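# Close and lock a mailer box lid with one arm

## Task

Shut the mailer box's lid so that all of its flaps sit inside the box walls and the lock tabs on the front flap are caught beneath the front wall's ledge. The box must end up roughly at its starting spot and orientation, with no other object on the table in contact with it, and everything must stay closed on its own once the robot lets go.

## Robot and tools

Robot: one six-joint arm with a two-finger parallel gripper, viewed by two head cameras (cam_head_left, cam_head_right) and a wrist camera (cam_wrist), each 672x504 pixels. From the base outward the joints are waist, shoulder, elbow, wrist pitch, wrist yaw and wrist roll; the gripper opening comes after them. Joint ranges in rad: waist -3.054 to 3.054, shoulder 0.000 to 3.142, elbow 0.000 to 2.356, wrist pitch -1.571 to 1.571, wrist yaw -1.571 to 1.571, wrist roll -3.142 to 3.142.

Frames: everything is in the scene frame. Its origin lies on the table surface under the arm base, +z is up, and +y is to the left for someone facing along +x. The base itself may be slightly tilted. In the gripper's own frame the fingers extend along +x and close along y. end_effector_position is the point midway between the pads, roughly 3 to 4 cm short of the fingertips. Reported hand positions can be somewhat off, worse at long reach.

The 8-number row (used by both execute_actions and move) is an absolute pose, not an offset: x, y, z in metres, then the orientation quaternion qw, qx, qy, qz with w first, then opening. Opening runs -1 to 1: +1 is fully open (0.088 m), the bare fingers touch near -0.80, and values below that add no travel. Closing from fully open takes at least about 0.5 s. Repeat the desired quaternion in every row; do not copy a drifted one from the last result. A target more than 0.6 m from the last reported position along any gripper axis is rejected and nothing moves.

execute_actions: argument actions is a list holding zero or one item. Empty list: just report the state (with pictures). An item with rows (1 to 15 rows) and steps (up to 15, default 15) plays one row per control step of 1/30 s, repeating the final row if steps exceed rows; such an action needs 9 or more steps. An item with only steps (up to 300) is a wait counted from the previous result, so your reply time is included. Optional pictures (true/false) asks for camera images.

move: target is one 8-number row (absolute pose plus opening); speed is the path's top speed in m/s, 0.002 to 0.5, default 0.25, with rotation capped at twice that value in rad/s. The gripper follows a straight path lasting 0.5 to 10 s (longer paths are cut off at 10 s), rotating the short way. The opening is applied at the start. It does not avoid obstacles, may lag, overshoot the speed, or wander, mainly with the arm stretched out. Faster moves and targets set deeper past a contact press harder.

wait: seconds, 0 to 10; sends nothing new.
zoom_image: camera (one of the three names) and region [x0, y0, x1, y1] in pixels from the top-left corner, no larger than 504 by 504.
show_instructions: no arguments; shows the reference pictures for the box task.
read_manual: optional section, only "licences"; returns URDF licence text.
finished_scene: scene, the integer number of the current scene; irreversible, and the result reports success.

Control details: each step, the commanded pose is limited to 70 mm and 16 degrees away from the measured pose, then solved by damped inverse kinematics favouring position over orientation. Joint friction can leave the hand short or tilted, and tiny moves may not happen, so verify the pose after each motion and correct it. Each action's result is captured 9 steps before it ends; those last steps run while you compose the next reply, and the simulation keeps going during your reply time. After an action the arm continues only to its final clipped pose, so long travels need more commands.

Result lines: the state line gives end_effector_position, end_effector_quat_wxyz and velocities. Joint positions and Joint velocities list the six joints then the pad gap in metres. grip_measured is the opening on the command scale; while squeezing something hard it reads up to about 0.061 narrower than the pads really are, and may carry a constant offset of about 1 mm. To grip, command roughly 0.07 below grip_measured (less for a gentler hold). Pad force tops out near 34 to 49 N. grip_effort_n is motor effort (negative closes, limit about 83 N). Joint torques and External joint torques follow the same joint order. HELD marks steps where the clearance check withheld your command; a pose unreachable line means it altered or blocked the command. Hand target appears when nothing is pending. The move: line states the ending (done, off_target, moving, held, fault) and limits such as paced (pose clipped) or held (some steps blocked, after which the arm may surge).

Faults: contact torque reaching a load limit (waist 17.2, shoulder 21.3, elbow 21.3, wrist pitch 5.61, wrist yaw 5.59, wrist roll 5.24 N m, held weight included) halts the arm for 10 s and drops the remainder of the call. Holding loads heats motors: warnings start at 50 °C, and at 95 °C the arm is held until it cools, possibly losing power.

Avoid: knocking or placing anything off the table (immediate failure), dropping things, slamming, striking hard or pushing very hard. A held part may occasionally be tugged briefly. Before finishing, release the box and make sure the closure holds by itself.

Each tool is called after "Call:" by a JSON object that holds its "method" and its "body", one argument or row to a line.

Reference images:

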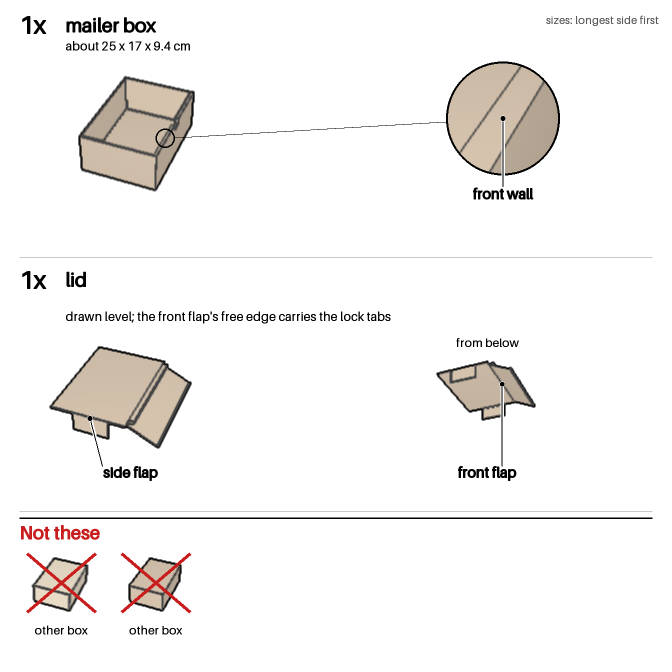

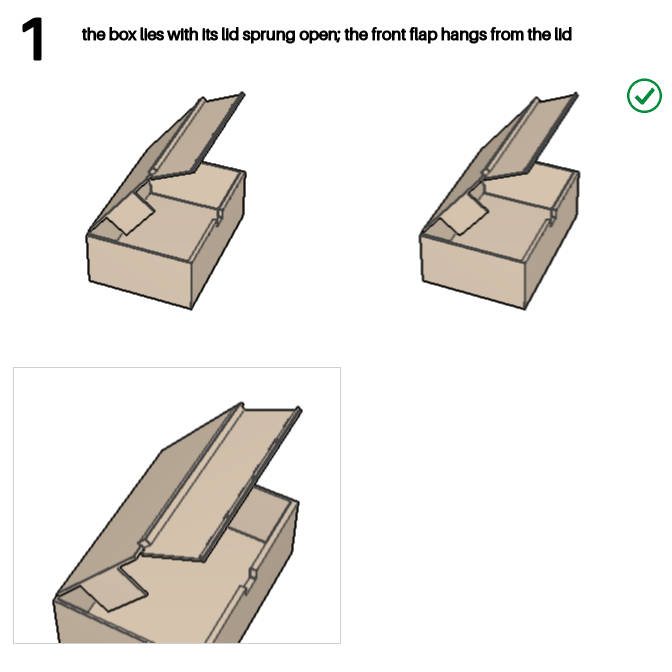

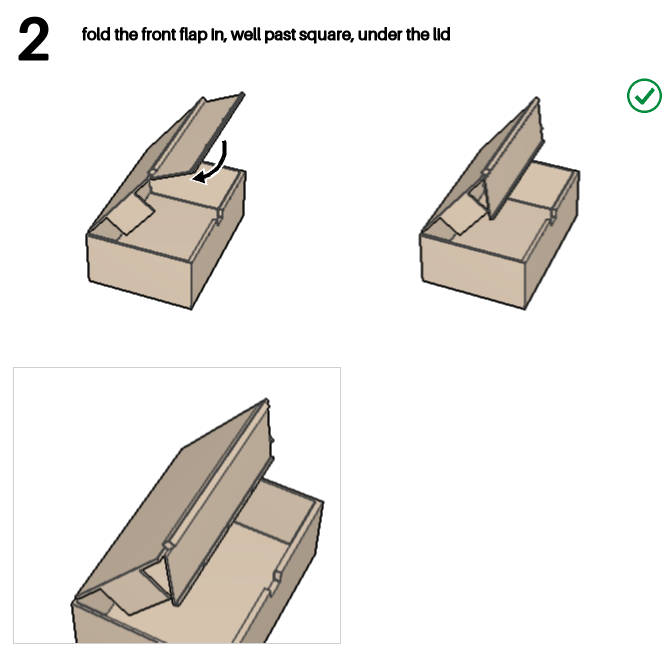

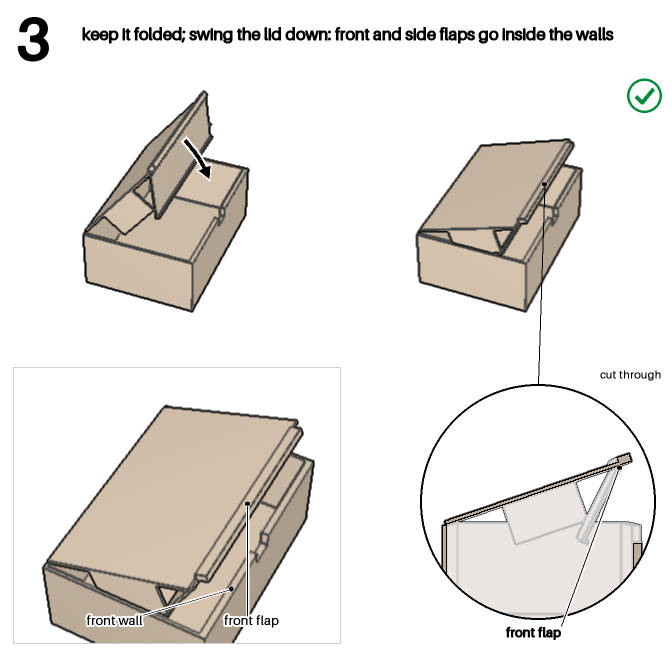

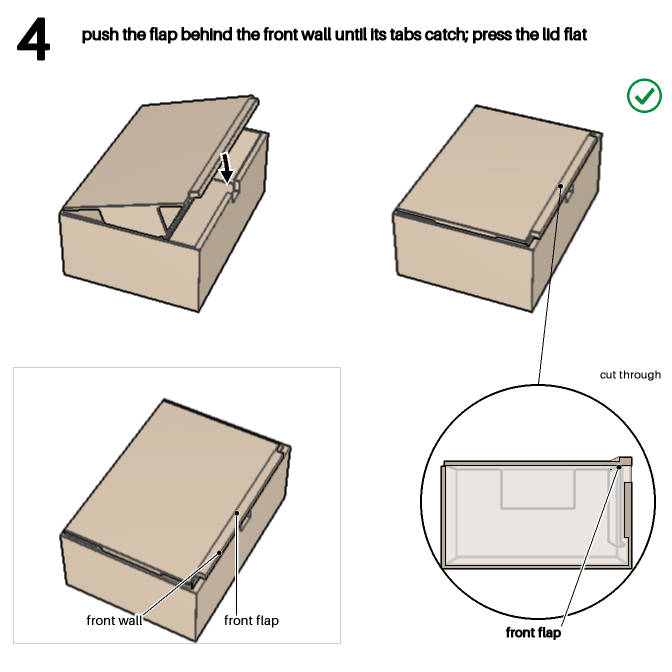

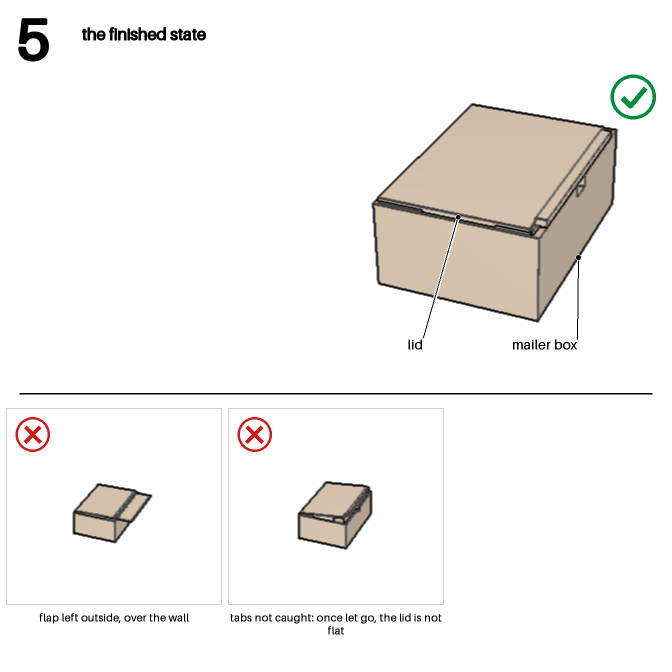

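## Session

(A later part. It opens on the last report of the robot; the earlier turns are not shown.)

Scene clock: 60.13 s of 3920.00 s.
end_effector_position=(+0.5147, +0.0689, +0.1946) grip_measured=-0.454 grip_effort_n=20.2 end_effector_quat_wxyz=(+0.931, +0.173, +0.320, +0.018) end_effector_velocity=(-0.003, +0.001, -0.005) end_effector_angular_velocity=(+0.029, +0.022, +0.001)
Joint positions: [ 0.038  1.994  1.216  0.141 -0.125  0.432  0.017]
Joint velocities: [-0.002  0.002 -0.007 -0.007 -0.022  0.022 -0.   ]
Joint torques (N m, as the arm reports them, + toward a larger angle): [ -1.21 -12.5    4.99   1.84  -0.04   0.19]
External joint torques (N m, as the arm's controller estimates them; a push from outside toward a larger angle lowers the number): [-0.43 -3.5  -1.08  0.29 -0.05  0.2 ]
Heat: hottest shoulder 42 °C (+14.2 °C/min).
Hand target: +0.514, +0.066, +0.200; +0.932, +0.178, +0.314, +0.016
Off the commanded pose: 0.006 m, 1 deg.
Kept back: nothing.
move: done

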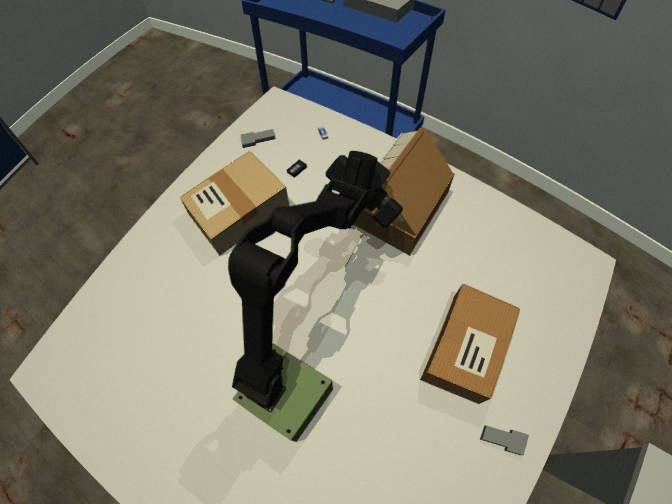

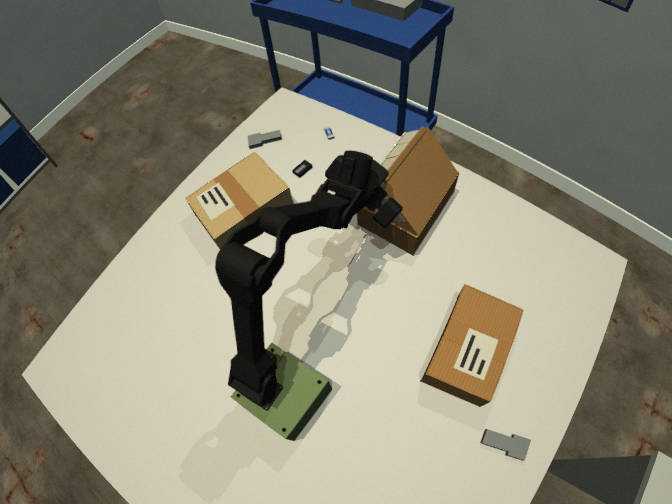

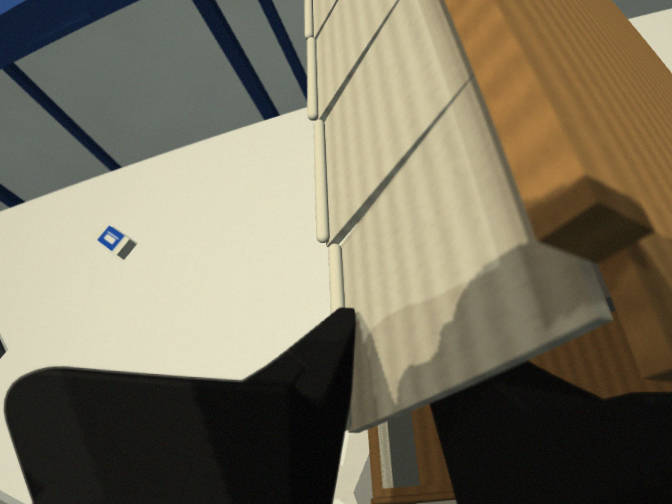

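Call:
{"method": "move", "body": {
  "target": [0.514,0.070,0.192,0.9325,0.178,0.3135,0.016,0.5]
}}

Call:
{"method": "move", "body": {
  "target": [0.44,0.06,0.225,0.9325,0.178,0.3135,0.016,0.5],
  "speed": 0.08
}}

Call:
{"method": "move", "body": {
  "target": [0.34,0.04,0.30,0.975,0.0094,0.216,-0.0426,1]
}}

Scene clock: 62.43 s of 3920.00 s.
end_effector_position=(+0.5144, +0.0701, +0.1936) grip_measured=+0.494 grip_effort_n=23.0 end_effector_quat_wxyz=(+0.933, +0.178, +0.314, +0.018) end_effector_velocity=(+0.001, -0.002, +0.002) end_effector_angular_velocity=(-0.009, -0.009, -0.004)
Joint positions: [ 0.042  1.994  1.2    0.171 -0.12   0.445  0.063]
Joint velocities: [-0.002 -0.002 -0.002  0.007  0.007 -0.007  0.001]
Joint torques (N m, as the arm reports them, + toward a larger angle): [ -0.44 -10.14   5.34   2.01   0.12   0.09]
External joint torques (N m, as the arm's controller estimates them; a push from outside toward a larger angle lowers the number): [ 0.39 -1.01 -0.83  0.41  0.1   0.1 ]
Heat: hottest shoulder 43 °C (+15.1 °C/min).
Hand target: +0.514, +0.070, +0.192; +0.933, +0.178, +0.314, +0.016
Off the commanded pose: 0.002 m, 0 deg.
Kept back: nothing.
move: done

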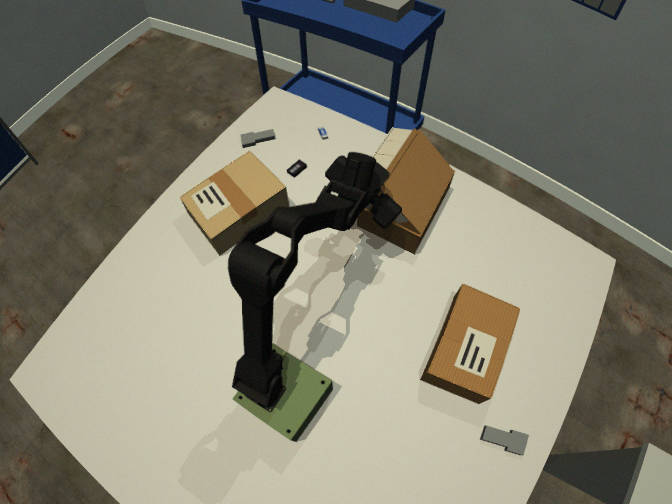

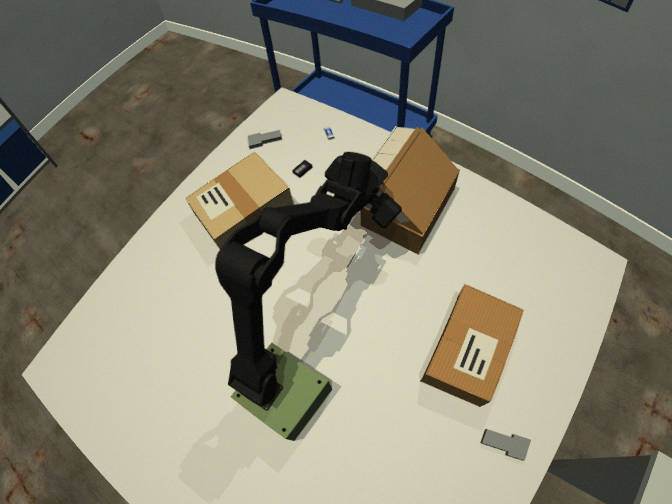

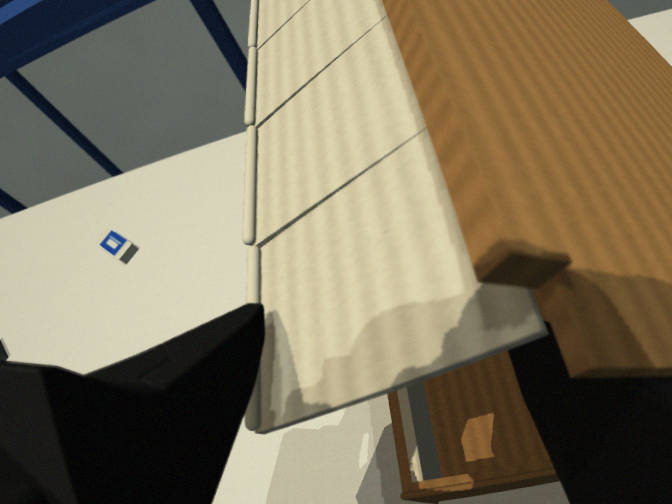

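Scene clock: 63.97 s of 3920.00 s.
end_effector_position=(+0.4428, +0.0607, +0.2227) grip_measured=+0.496 grip_effort_n=20.7 end_effector_quat_wxyz=(+0.932, +0.180, +0.315, +0.014) end_effector_velocity=(-0.003, +0.002, +0.001) end_effector_angular_velocity=(-0.002, +0.002, +0.012)
Joint positions: [ 0.027  1.692  0.938  0.127 -0.128  0.443  0.063]
Joint velocities: [ 0.002 -0.012 -0.007 -0.007 -0.007 -0.007 -0.   ]
Joint torques (N m, as the arm reports them, + toward a larger angle): [-0.91 -9.84  5.21  1.4  -0.09 -0.21]
External joint torques (N m, as the arm's controller estimates them; a push from outside toward a larger angle lowers the number): [-0.32 -2.72 -1.09 -0.22 -0.1  -0.19]
Heat: hottest shoulder 43 °C (+15.0 °C/min).
Hand target: +0.440, +0.060, +0.225; +0.933, +0.178, +0.313, +0.016
Off the commanded pose: 0.004 m, 0 deg.
Kept back: nothing.
move: done

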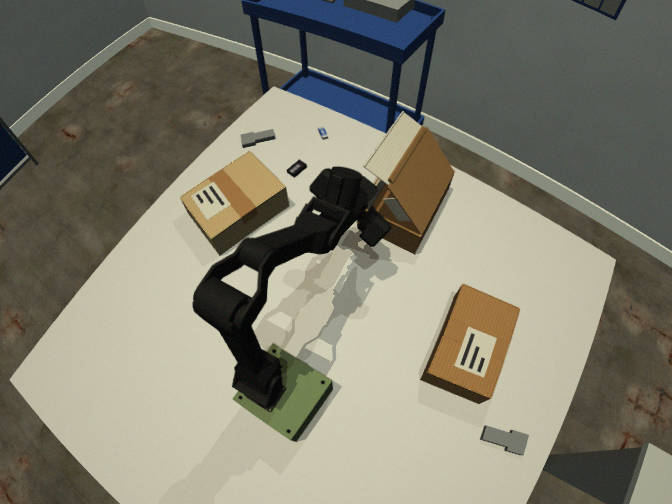

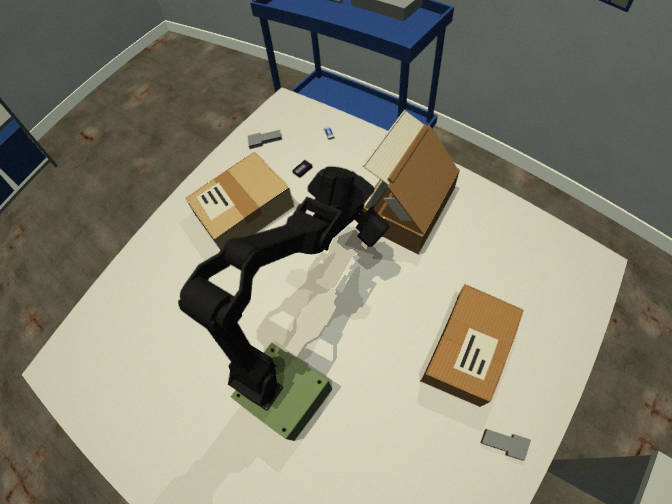

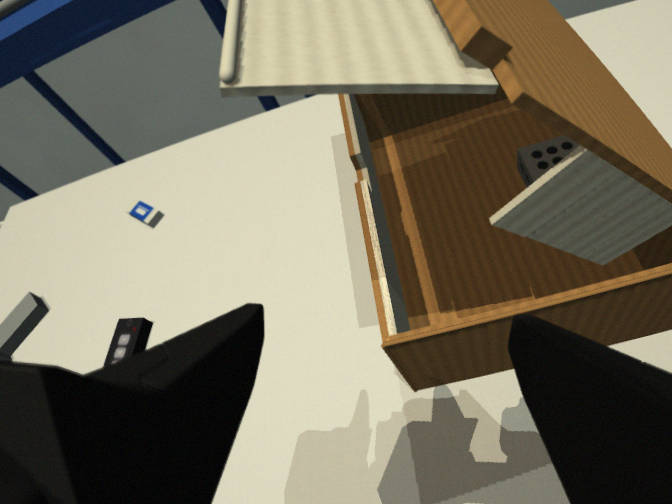

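Scene clock: 65.43 s of 3920.00 s.
end_effector_position=(+0.3430, +0.0398, +0.3011) grip_measured=+0.979 grip_effort_n=21.2 end_effector_quat_wxyz=(+0.976, +0.014, +0.215, -0.042) end_effector_velocity=(-0.004, -0.002, +0.003) end_effector_angular_velocity=(-0.022, -0.007, +0.001)
Joint positions: [ 0.101  1.125  0.673 -0.011  0.174  0.181  0.087]
Joint velocities: [-0.002 -0.022 -0.007 -0.007  0.007 -0.022 -0.   ]
Joint torques (N m, as the arm reports them, + toward a larger angle): [ 0.   -5.38  5.85  1.51  0.2  -0.14]
External joint torques (N m, as the arm's controller estimates them; a push from outside toward a larger angle lowers the number): [ 0.35 -1.71 -0.98 -0.17  0.09 -0.14]
Heat: hottest shoulder 43 °C (+15.1 °C/min).
Hand target: +0.341, +0.040, +0.300; +0.976, +0.009, +0.216, -0.042
Off the commanded pose: 0.003 m, 1 deg.
Kept back: nothing.
move: done

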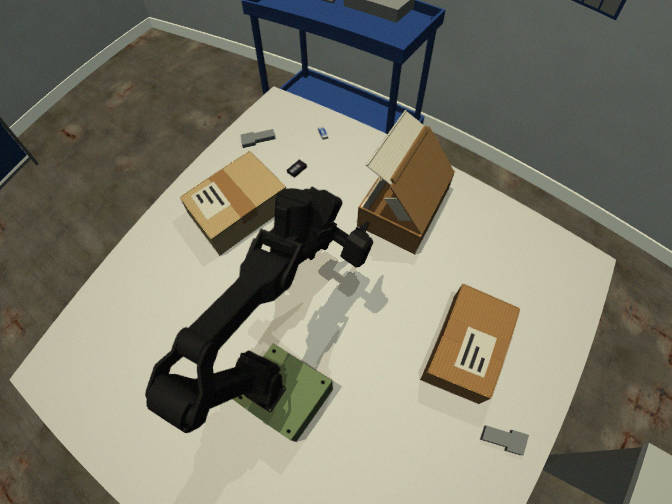

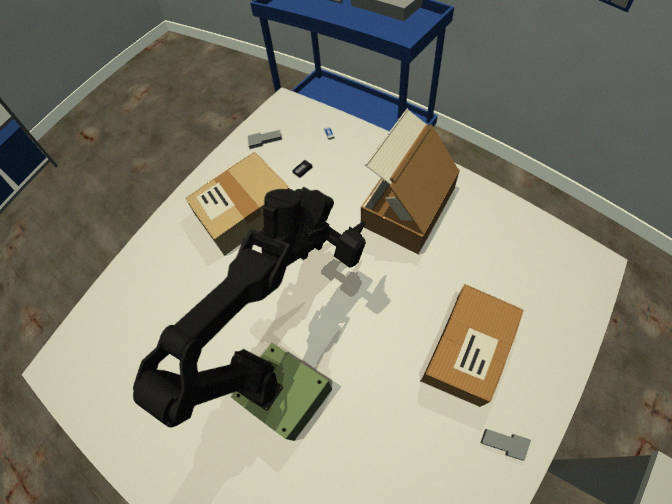

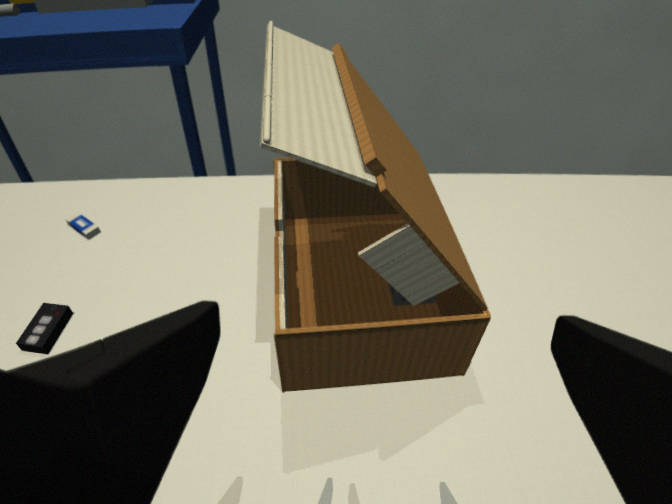

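Call:
{"method": "move", "body": {
  "target": [0.42,0.03,0.232,0.537,0.771,0.2005,0.276,0.2],
  "speed": 0.4
}}

Call:
{"method": "move", "body": {
  "target": [0.495,0.04,0.232,0.537,0.771,0.2005,0.276,0.2],
  "speed": 0.1
}}

Scene clock: 70.60 s of 3920.00 s.
end_effector_position=(+0.4164, +0.0298, +0.2339) grip_measured=+0.204 grip_effort_n=-17.0 end_effector_quat_wxyz=(+0.565, +0.758, +0.244, +0.218) end_effector_velocity=(+0.003, -0.004, -0.001) end_effector_angular_velocity=(+0.011, +0.009, -0.024)
Joint positions: [-0.281  2.077  0.645  1.574 -0.889  2.024  0.049]
Joint velocities: [-0.002  0.002  0.002 -0.007  0.022  0.007 -0.   ]
Joint torques (N m, as the arm reports them, + toward a larger angle): [-0.13 -6.97  4.35  1.78  0.16  0.21]
External joint torques (N m, as the arm's controller estimates them; a push from outside toward a larger angle lowers the number): [0.5  0.01 0.71 0.33 0.03 0.27]
Heat: hottest shoulder 41 °C (+13.1 °C/min).
Hand target: +0.418, +0.030, +0.232; +0.562, +0.760, +0.244, +0.217
Off the commanded pose: 0.004 m, 9 deg.
joint sent to its limit — the command would take joint 4 (wrist pitch) past its upper limit, so that joint was sent only as far as its limit.
Kept back: nothing.
move: off_target

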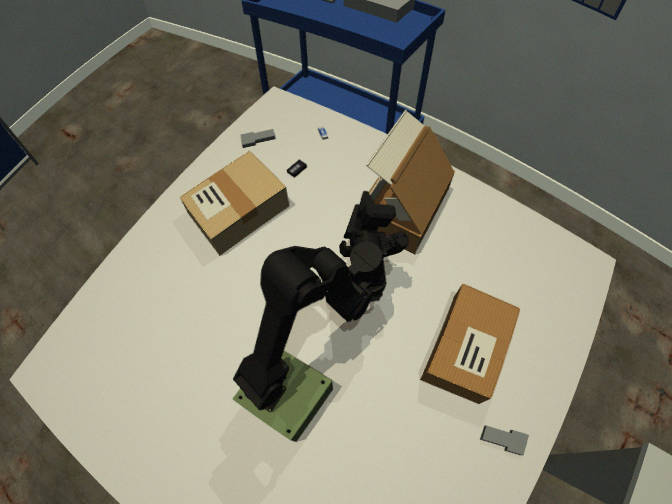

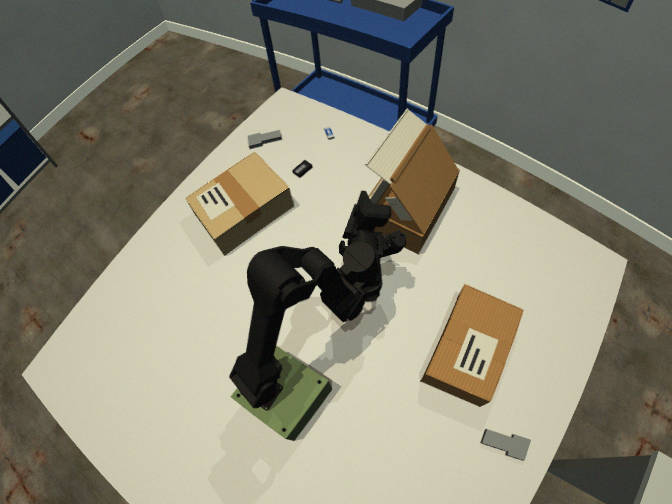

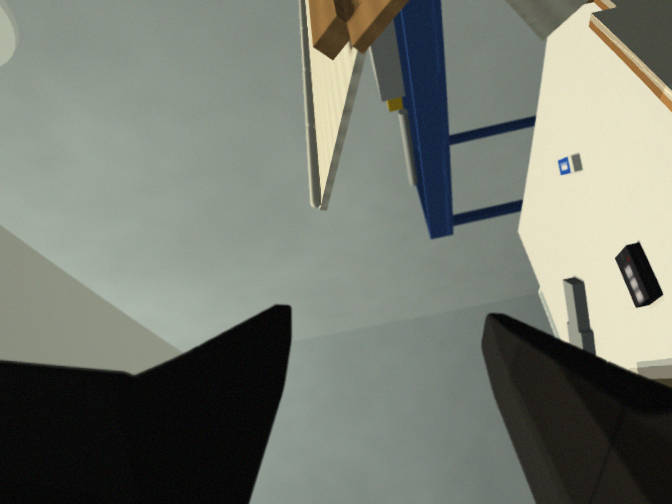

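Scene clock: 71.90 s of 3920.00 s.
end_effector_position=(+0.4932, +0.0395, +0.2346) grip_measured=+0.204 grip_effort_n=-17.0 end_effector_quat_wxyz=(+0.551, +0.766, +0.216, +0.252) end_effector_velocity=(+0.003, -0.000, -0.001) end_effector_angular_velocity=(+0.008, +0.006, -0.004)
Joint positions: [-0.203  2.302  0.99   1.575 -0.791  2.105  0.049]
Joint velocities: [ 0.002  0.007  0.012 -0.007  0.007  0.007  0.   ]
Joint torques (N m, as the arm reports them, + toward a larger angle): [-0.42 -8.94  4.77  1.72  0.23  0.08]
External joint torques (N m, as the arm's controller estimates them; a push from outside toward a larger angle lowers the number): [ 0.3  -0.03  0.65  0.29  0.06  0.13]
Heat: hottest shoulder 41 °C (+13.0 °C/min).
Hand target: +0.495, +0.040, +0.232; +0.548, +0.768, +0.217, +0.252
Off the commanded pose: 0.003 m, 4 deg.
joint sent to its limit — the command would take joint 4 (wrist pitch) past its upper limit, so that joint was sent only as far as its limit.
Kept back: nothing.
move: off_target

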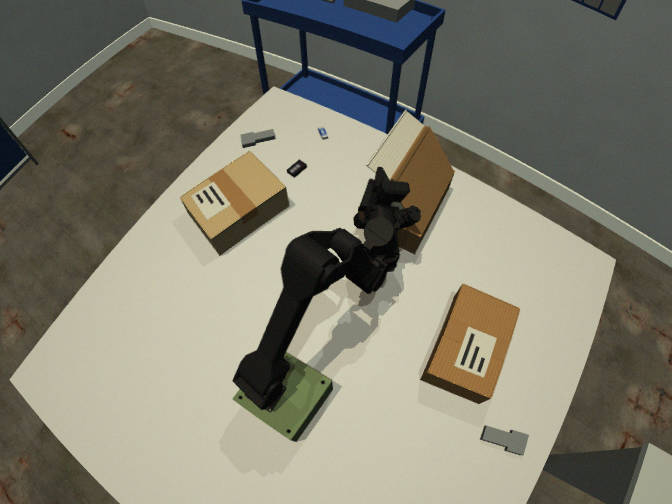

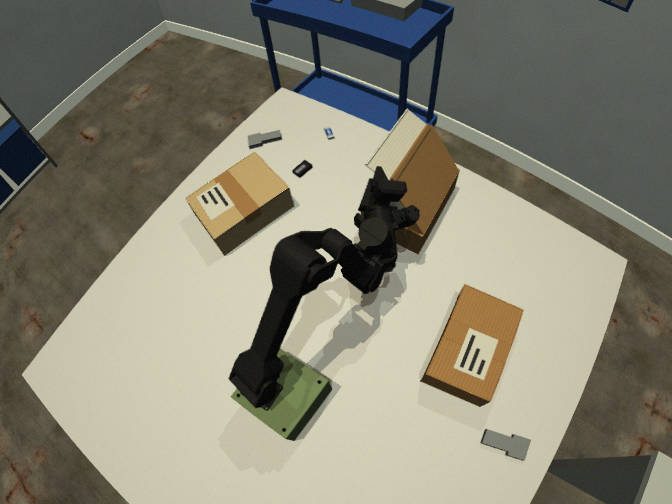

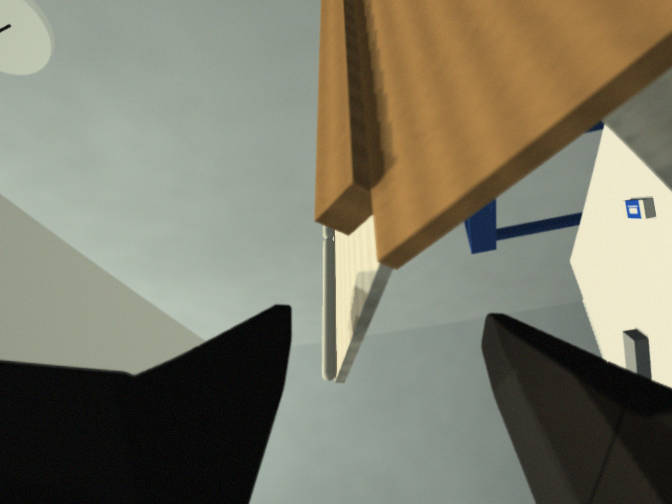

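Call:
{"method": "move", "body": {
  "target": [0.504,0.030,0.231,0.537,0.771,0.2005,0.276,-0.2],
  "speed": 0.04
}}

Call:
{"method": "move", "body": {
  "target": [0.504,0.030,0.231,0.537,0.771,0.2005,0.276,-0.9]
}}

Scene clock: 73.40 s of 3920.00 s.
end_effector_position=(+0.5028, +0.0317, +0.2341) grip_measured=-0.196 grip_effort_n=-17.0 end_effector_quat_wxyz=(+0.548, +0.767, +0.213, +0.256) end_effector_velocity=(+0.003, -0.002, +0.004) end_effector_angular_velocity=(-0.005, -0.013, -0.010)
Joint positions: [-0.218  2.338  1.044  1.575 -0.801  2.123  0.029]
Joint velocities: [-0.002 -0.002  0.012 -0.007  0.007 -0.007  0.   ]
Joint torques (N m, as the arm reports them, + toward a larger angle): [-1.02 -9.17  5.06  1.74  0.07  0.12]
External joint torques (N m, as the arm's controller estimates them; a push from outside toward a larger angle lowers the number): [-0.26  0.05  0.82  0.32 -0.11  0.17]
Heat: hottest shoulder 41 °C (+12.1 °C/min).
Hand target: +0.504, +0.030, +0.231; +0.546, +0.769, +0.214, +0.255
Off the commanded pose: 0.004 m, 3 deg.
joint sent to its limit — the command would take joint 4 (wrist pitch) past its upper limit, so that joint was sent only as far as its limit.
Kept back: nothing.
move: off_target

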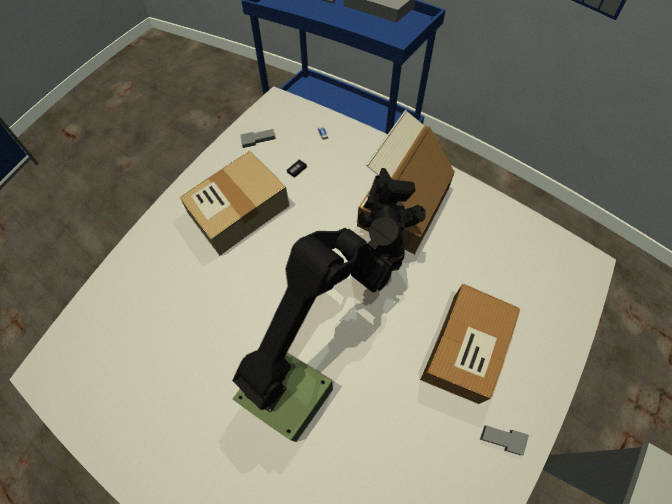

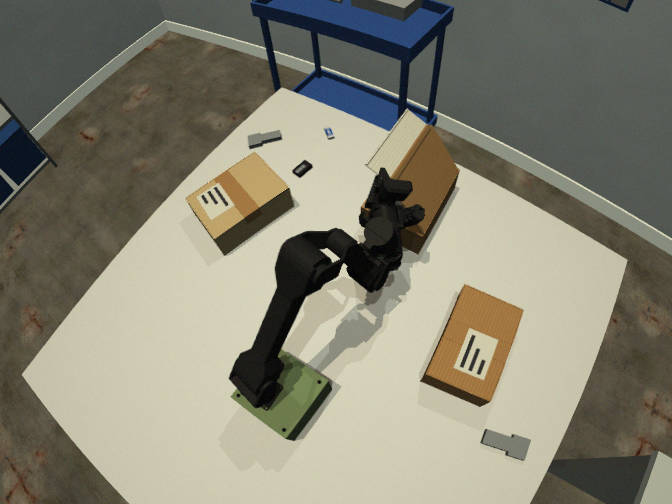

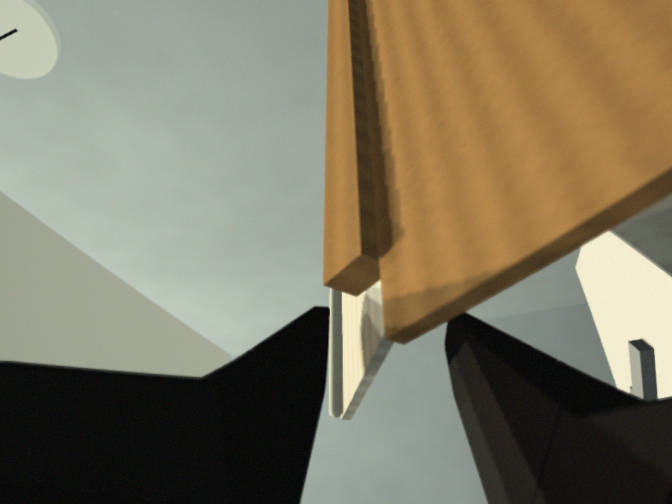

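Scene clock: 74.10 s of 3920.00 s.
end_effector_position=(+0.5029, +0.0309, +0.2343) grip_measured=-0.796 grip_effort_n=-83.5 end_effector_quat_wxyz=(+0.549, +0.767, +0.211, +0.256) end_effector_velocity=(-0.001, +0.002, +0.001) end_effector_angular_velocity=(-0.021, -0.019, +0.006)
Joint positions: [-0.219  2.339  1.045  1.577 -0.801  2.123  0.   ]
Joint velocities: [ 0.002 -0.002 -0.002  0.007 -0.007 -0.022  0.   ]
Joint torques (N m, as the arm reports them, + toward a larger angle): [-1.   -9.28  4.99  1.62  0.03  0.17]
External joint torques (N m, as the arm's controller estimates them; a push from outside toward a larger angle lowers the number): [-0.3  -0.1   0.78  0.22 -0.15  0.23]
Heat: hottest shoulder 41 °C (+12.2 °C/min).
Hand target: +0.504, +0.030, +0.231; +0.546, +0.769, +0.214, +0.255
Off the commanded pose: 0.004 m, 3 deg.
joint sent to its limit — the command would take joint 4 (wrist pitch) past its upper limit, so that joint was sent only as far as its limit.
Kept back: nothing.
move: off_target

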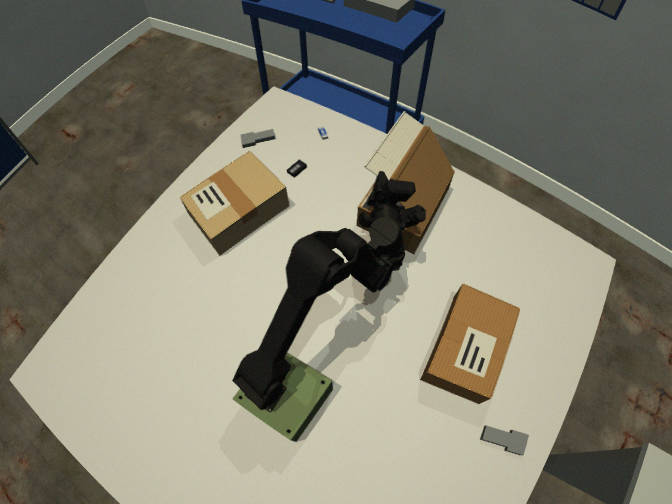

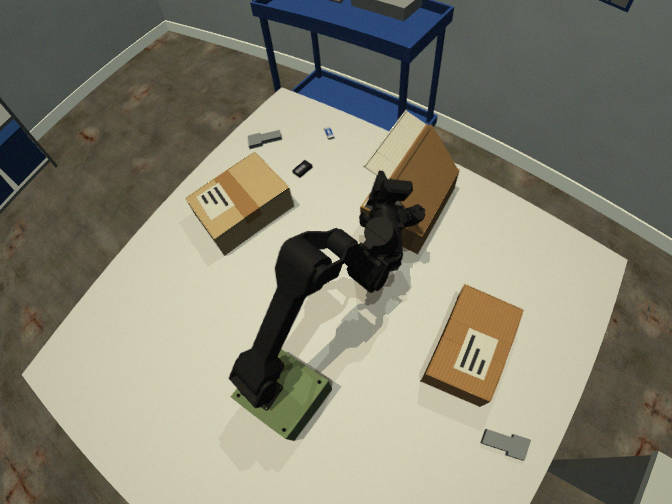

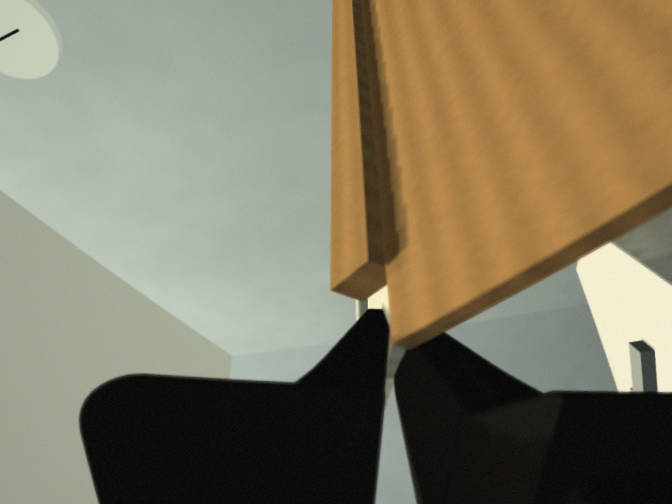

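Call:
{"method": "move", "body": {
  "target": [0.504,0.030,0.232,0.816,0.468,0.290,0.177,-0.9],
  "speed": 0.25
}}

Call:
{"method": "move", "body": {
  "target": [0.504,0.042,0.218,0.936,0.118,0.325,0.059,-0.9],
  "speed": 0.2
}}

Scene clock: 77.00 s of 3920.00 s.
end_effector_position=(+0.5040, +0.0274, +0.2234) grip_measured=-0.795 grip_effort_n=-83.5 end_effector_quat_wxyz=(+0.811, +0.476, +0.293, +0.171) end_effector_velocity=(+0.001, -0.006, +0.002) end_effector_angular_velocity=(-0.033, -0.004, -0.017)
Joint positions: [-0.22   2.037  1.116  0.515 -0.781  0.945  0.   ]
Joint velocities: [-0.007 -0.012  0.007 -0.037  0.022 -0.037 -0.   ]
Joint torques (N m, as the arm reports them, + toward a larger angle): [ -0.19 -12.24   6.33   1.18  -0.19  -0.11]
External joint torques (N m, as the arm's controller estimates them; a push from outside toward a larger angle lowers the number): [ 0.66 -3.34  0.55 -0.37 -0.07 -0.06]
Heat: hottest shoulder 42 °C (+12.0 °C/min).
Hand target: +0.505, +0.030, +0.232; +0.815, +0.470, +0.288, +0.177
Off the commanded pose: 0.009 m, 1 deg.
Kept back: nothing.
move: off_target

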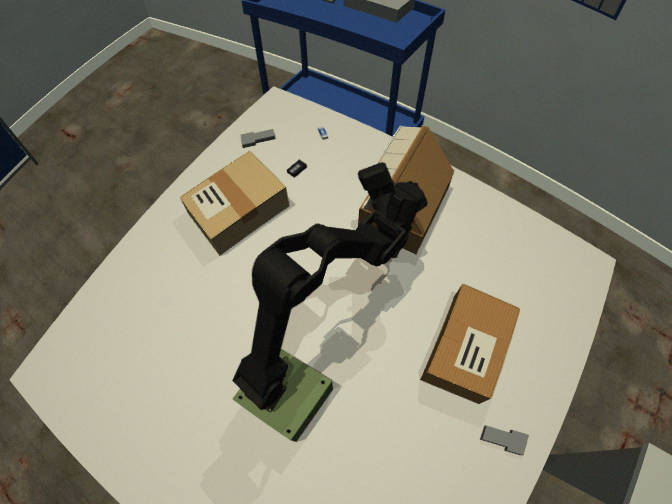

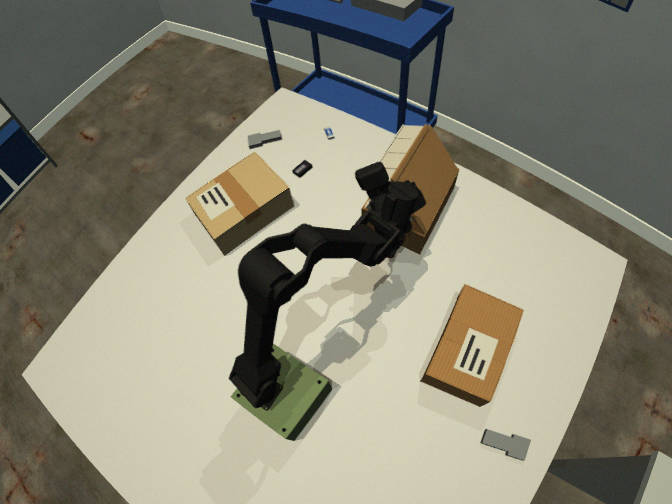

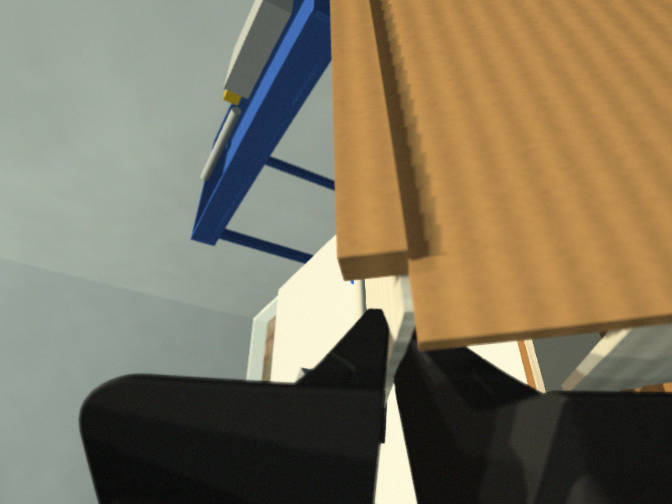

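Scene clock: 79.47 s of 3920.00 s.
end_effector_position=(+0.5032, +0.0414, +0.2065) grip_measured=-0.795 grip_effort_n=-83.5 end_effector_quat_wxyz=(+0.932, +0.127, +0.334, +0.057) end_effector_velocity=(-0.003, -0.000, -0.004) end_effector_angular_velocity=(-0.021, +0.017, +0.008)
Joint positions: [-0.051  1.943  1.203  0.068 -0.246  0.262  0.   ]
Joint velocities: [ 0.002 -0.002 -0.002 -0.022  0.007 -0.022 -0.   ]
Joint torques (N m, as the arm reports them, + toward a larger angle): [ -0.52 -12.5    7.45   1.11   0.2   -0.28]
External joint torques (N m, as the arm's controller estimates them; a push from outside toward a larger angle lowers the number): [ 0.21 -3.76  1.26 -0.42  0.24 -0.27]
Heat: hottest shoulder 43 °C (+13.1 °C/min).
Hand target: +0.505, +0.042, +0.218; +0.937, +0.119, +0.324, +0.058
Off the commanded pose: 0.012 m, 2 deg.
Kept back: nothing.
move: off_target

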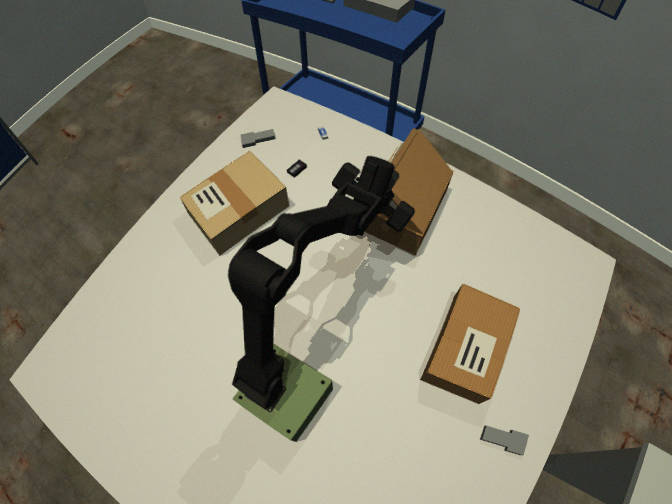

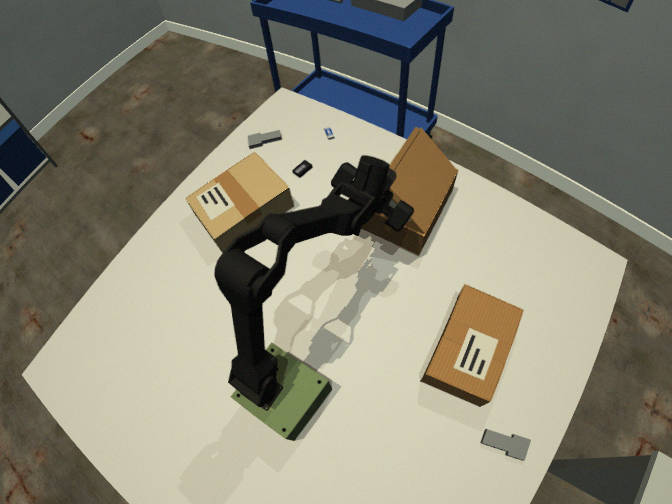

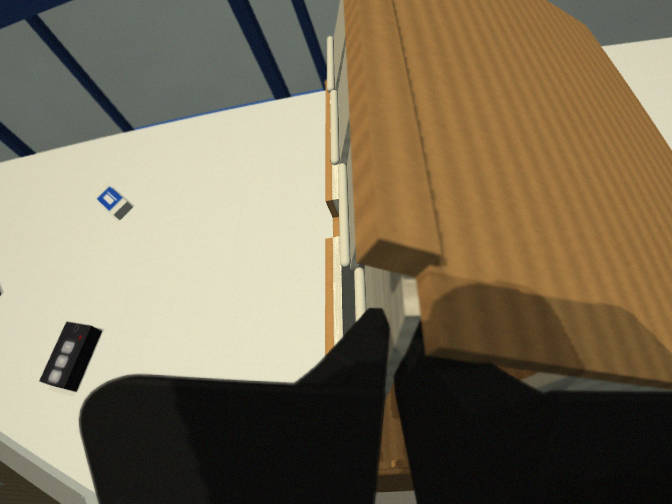

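Call:
{"method": "move", "body": {
  "target": [0.504,0.056,0.19,0.943,-0.072,0.324,-0.006,-0.9],
  "speed": 0.1
}}

Call:
{"method": "zoom_image", "body": {
  "camera": "cam_head_right",
  "region": [320,110,500,280]
}}

Scene clock: 82.13 s of 3920.00 s.
end_effector_position=(+0.5043, +0.0570, +0.1925) grip_measured=-0.795 grip_effort_n=-83.5 end_effector_quat_wxyz=(+0.944, -0.062, +0.323, -0.004) end_effector_velocity=(-0.001, -0.003, -0.001) end_effector_angular_velocity=(-0.034, +0.008, +0.014)
Joint positions: [0.083 1.965 1.192 0.095 0.099 0.027 0.   ]
Joint velocities: [-0.002 -0.002 -0.002 -0.007  0.007 -0.037 -0.   ]
Joint torques (N m, as the arm reports them, + toward a larger angle): [-0.37 -9.59  5.48  1.8   0.48 -0.37]
External joint torques (N m, as the arm's controller estimates them; a push from outside toward a larger angle lowers the number): [ 0.44 -0.71 -0.63  0.26  0.38 -0.38]
Heat: hottest shoulder 43 °C (+12.2 °C/min).
Hand target: +0.504, +0.056, +0.190; +0.943, -0.072, +0.324, -0.006
Off the commanded pose: 0.003 m, 1 deg.
Kept back: nothing.
move: done

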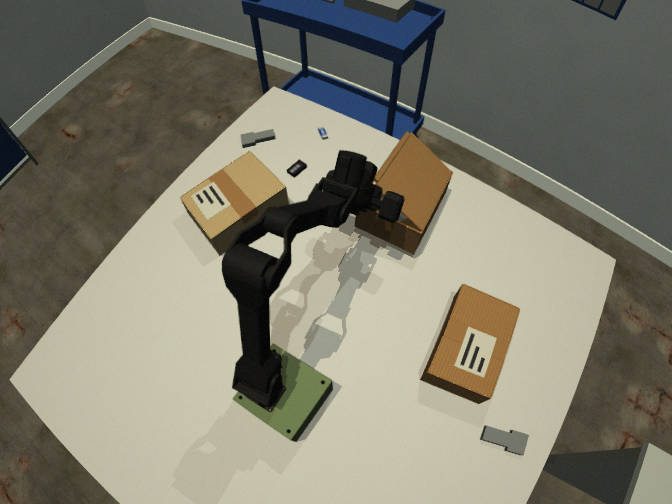

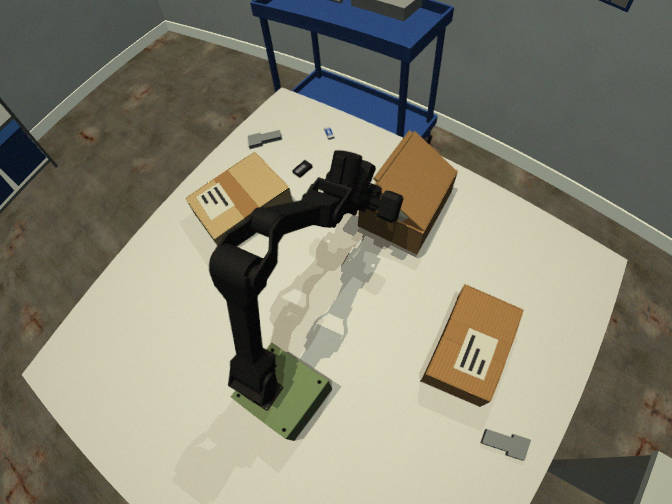

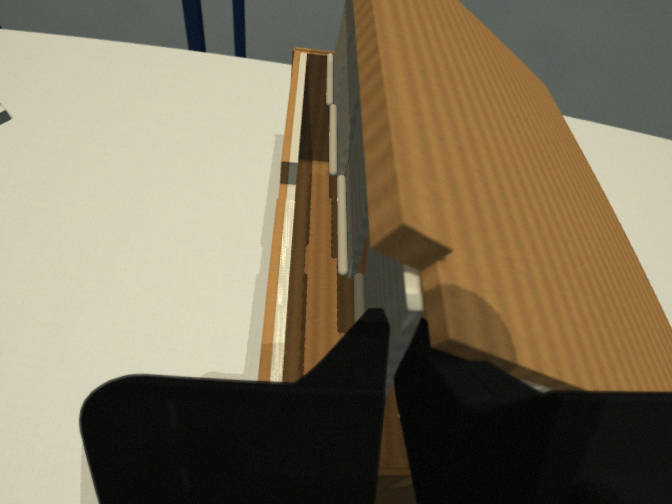

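Region (320, 110, 500, 280) of cam_head_right's 672x504 image, scaled by 2.800, with more detail than that image has.

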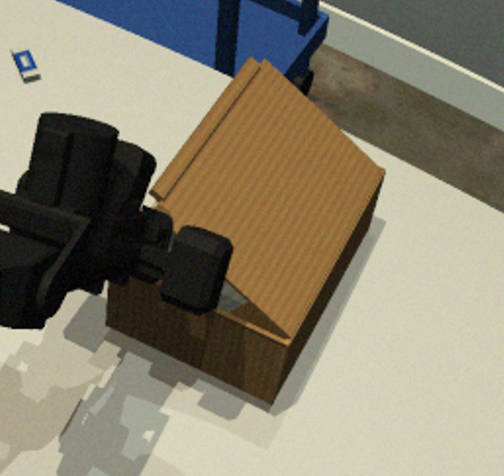

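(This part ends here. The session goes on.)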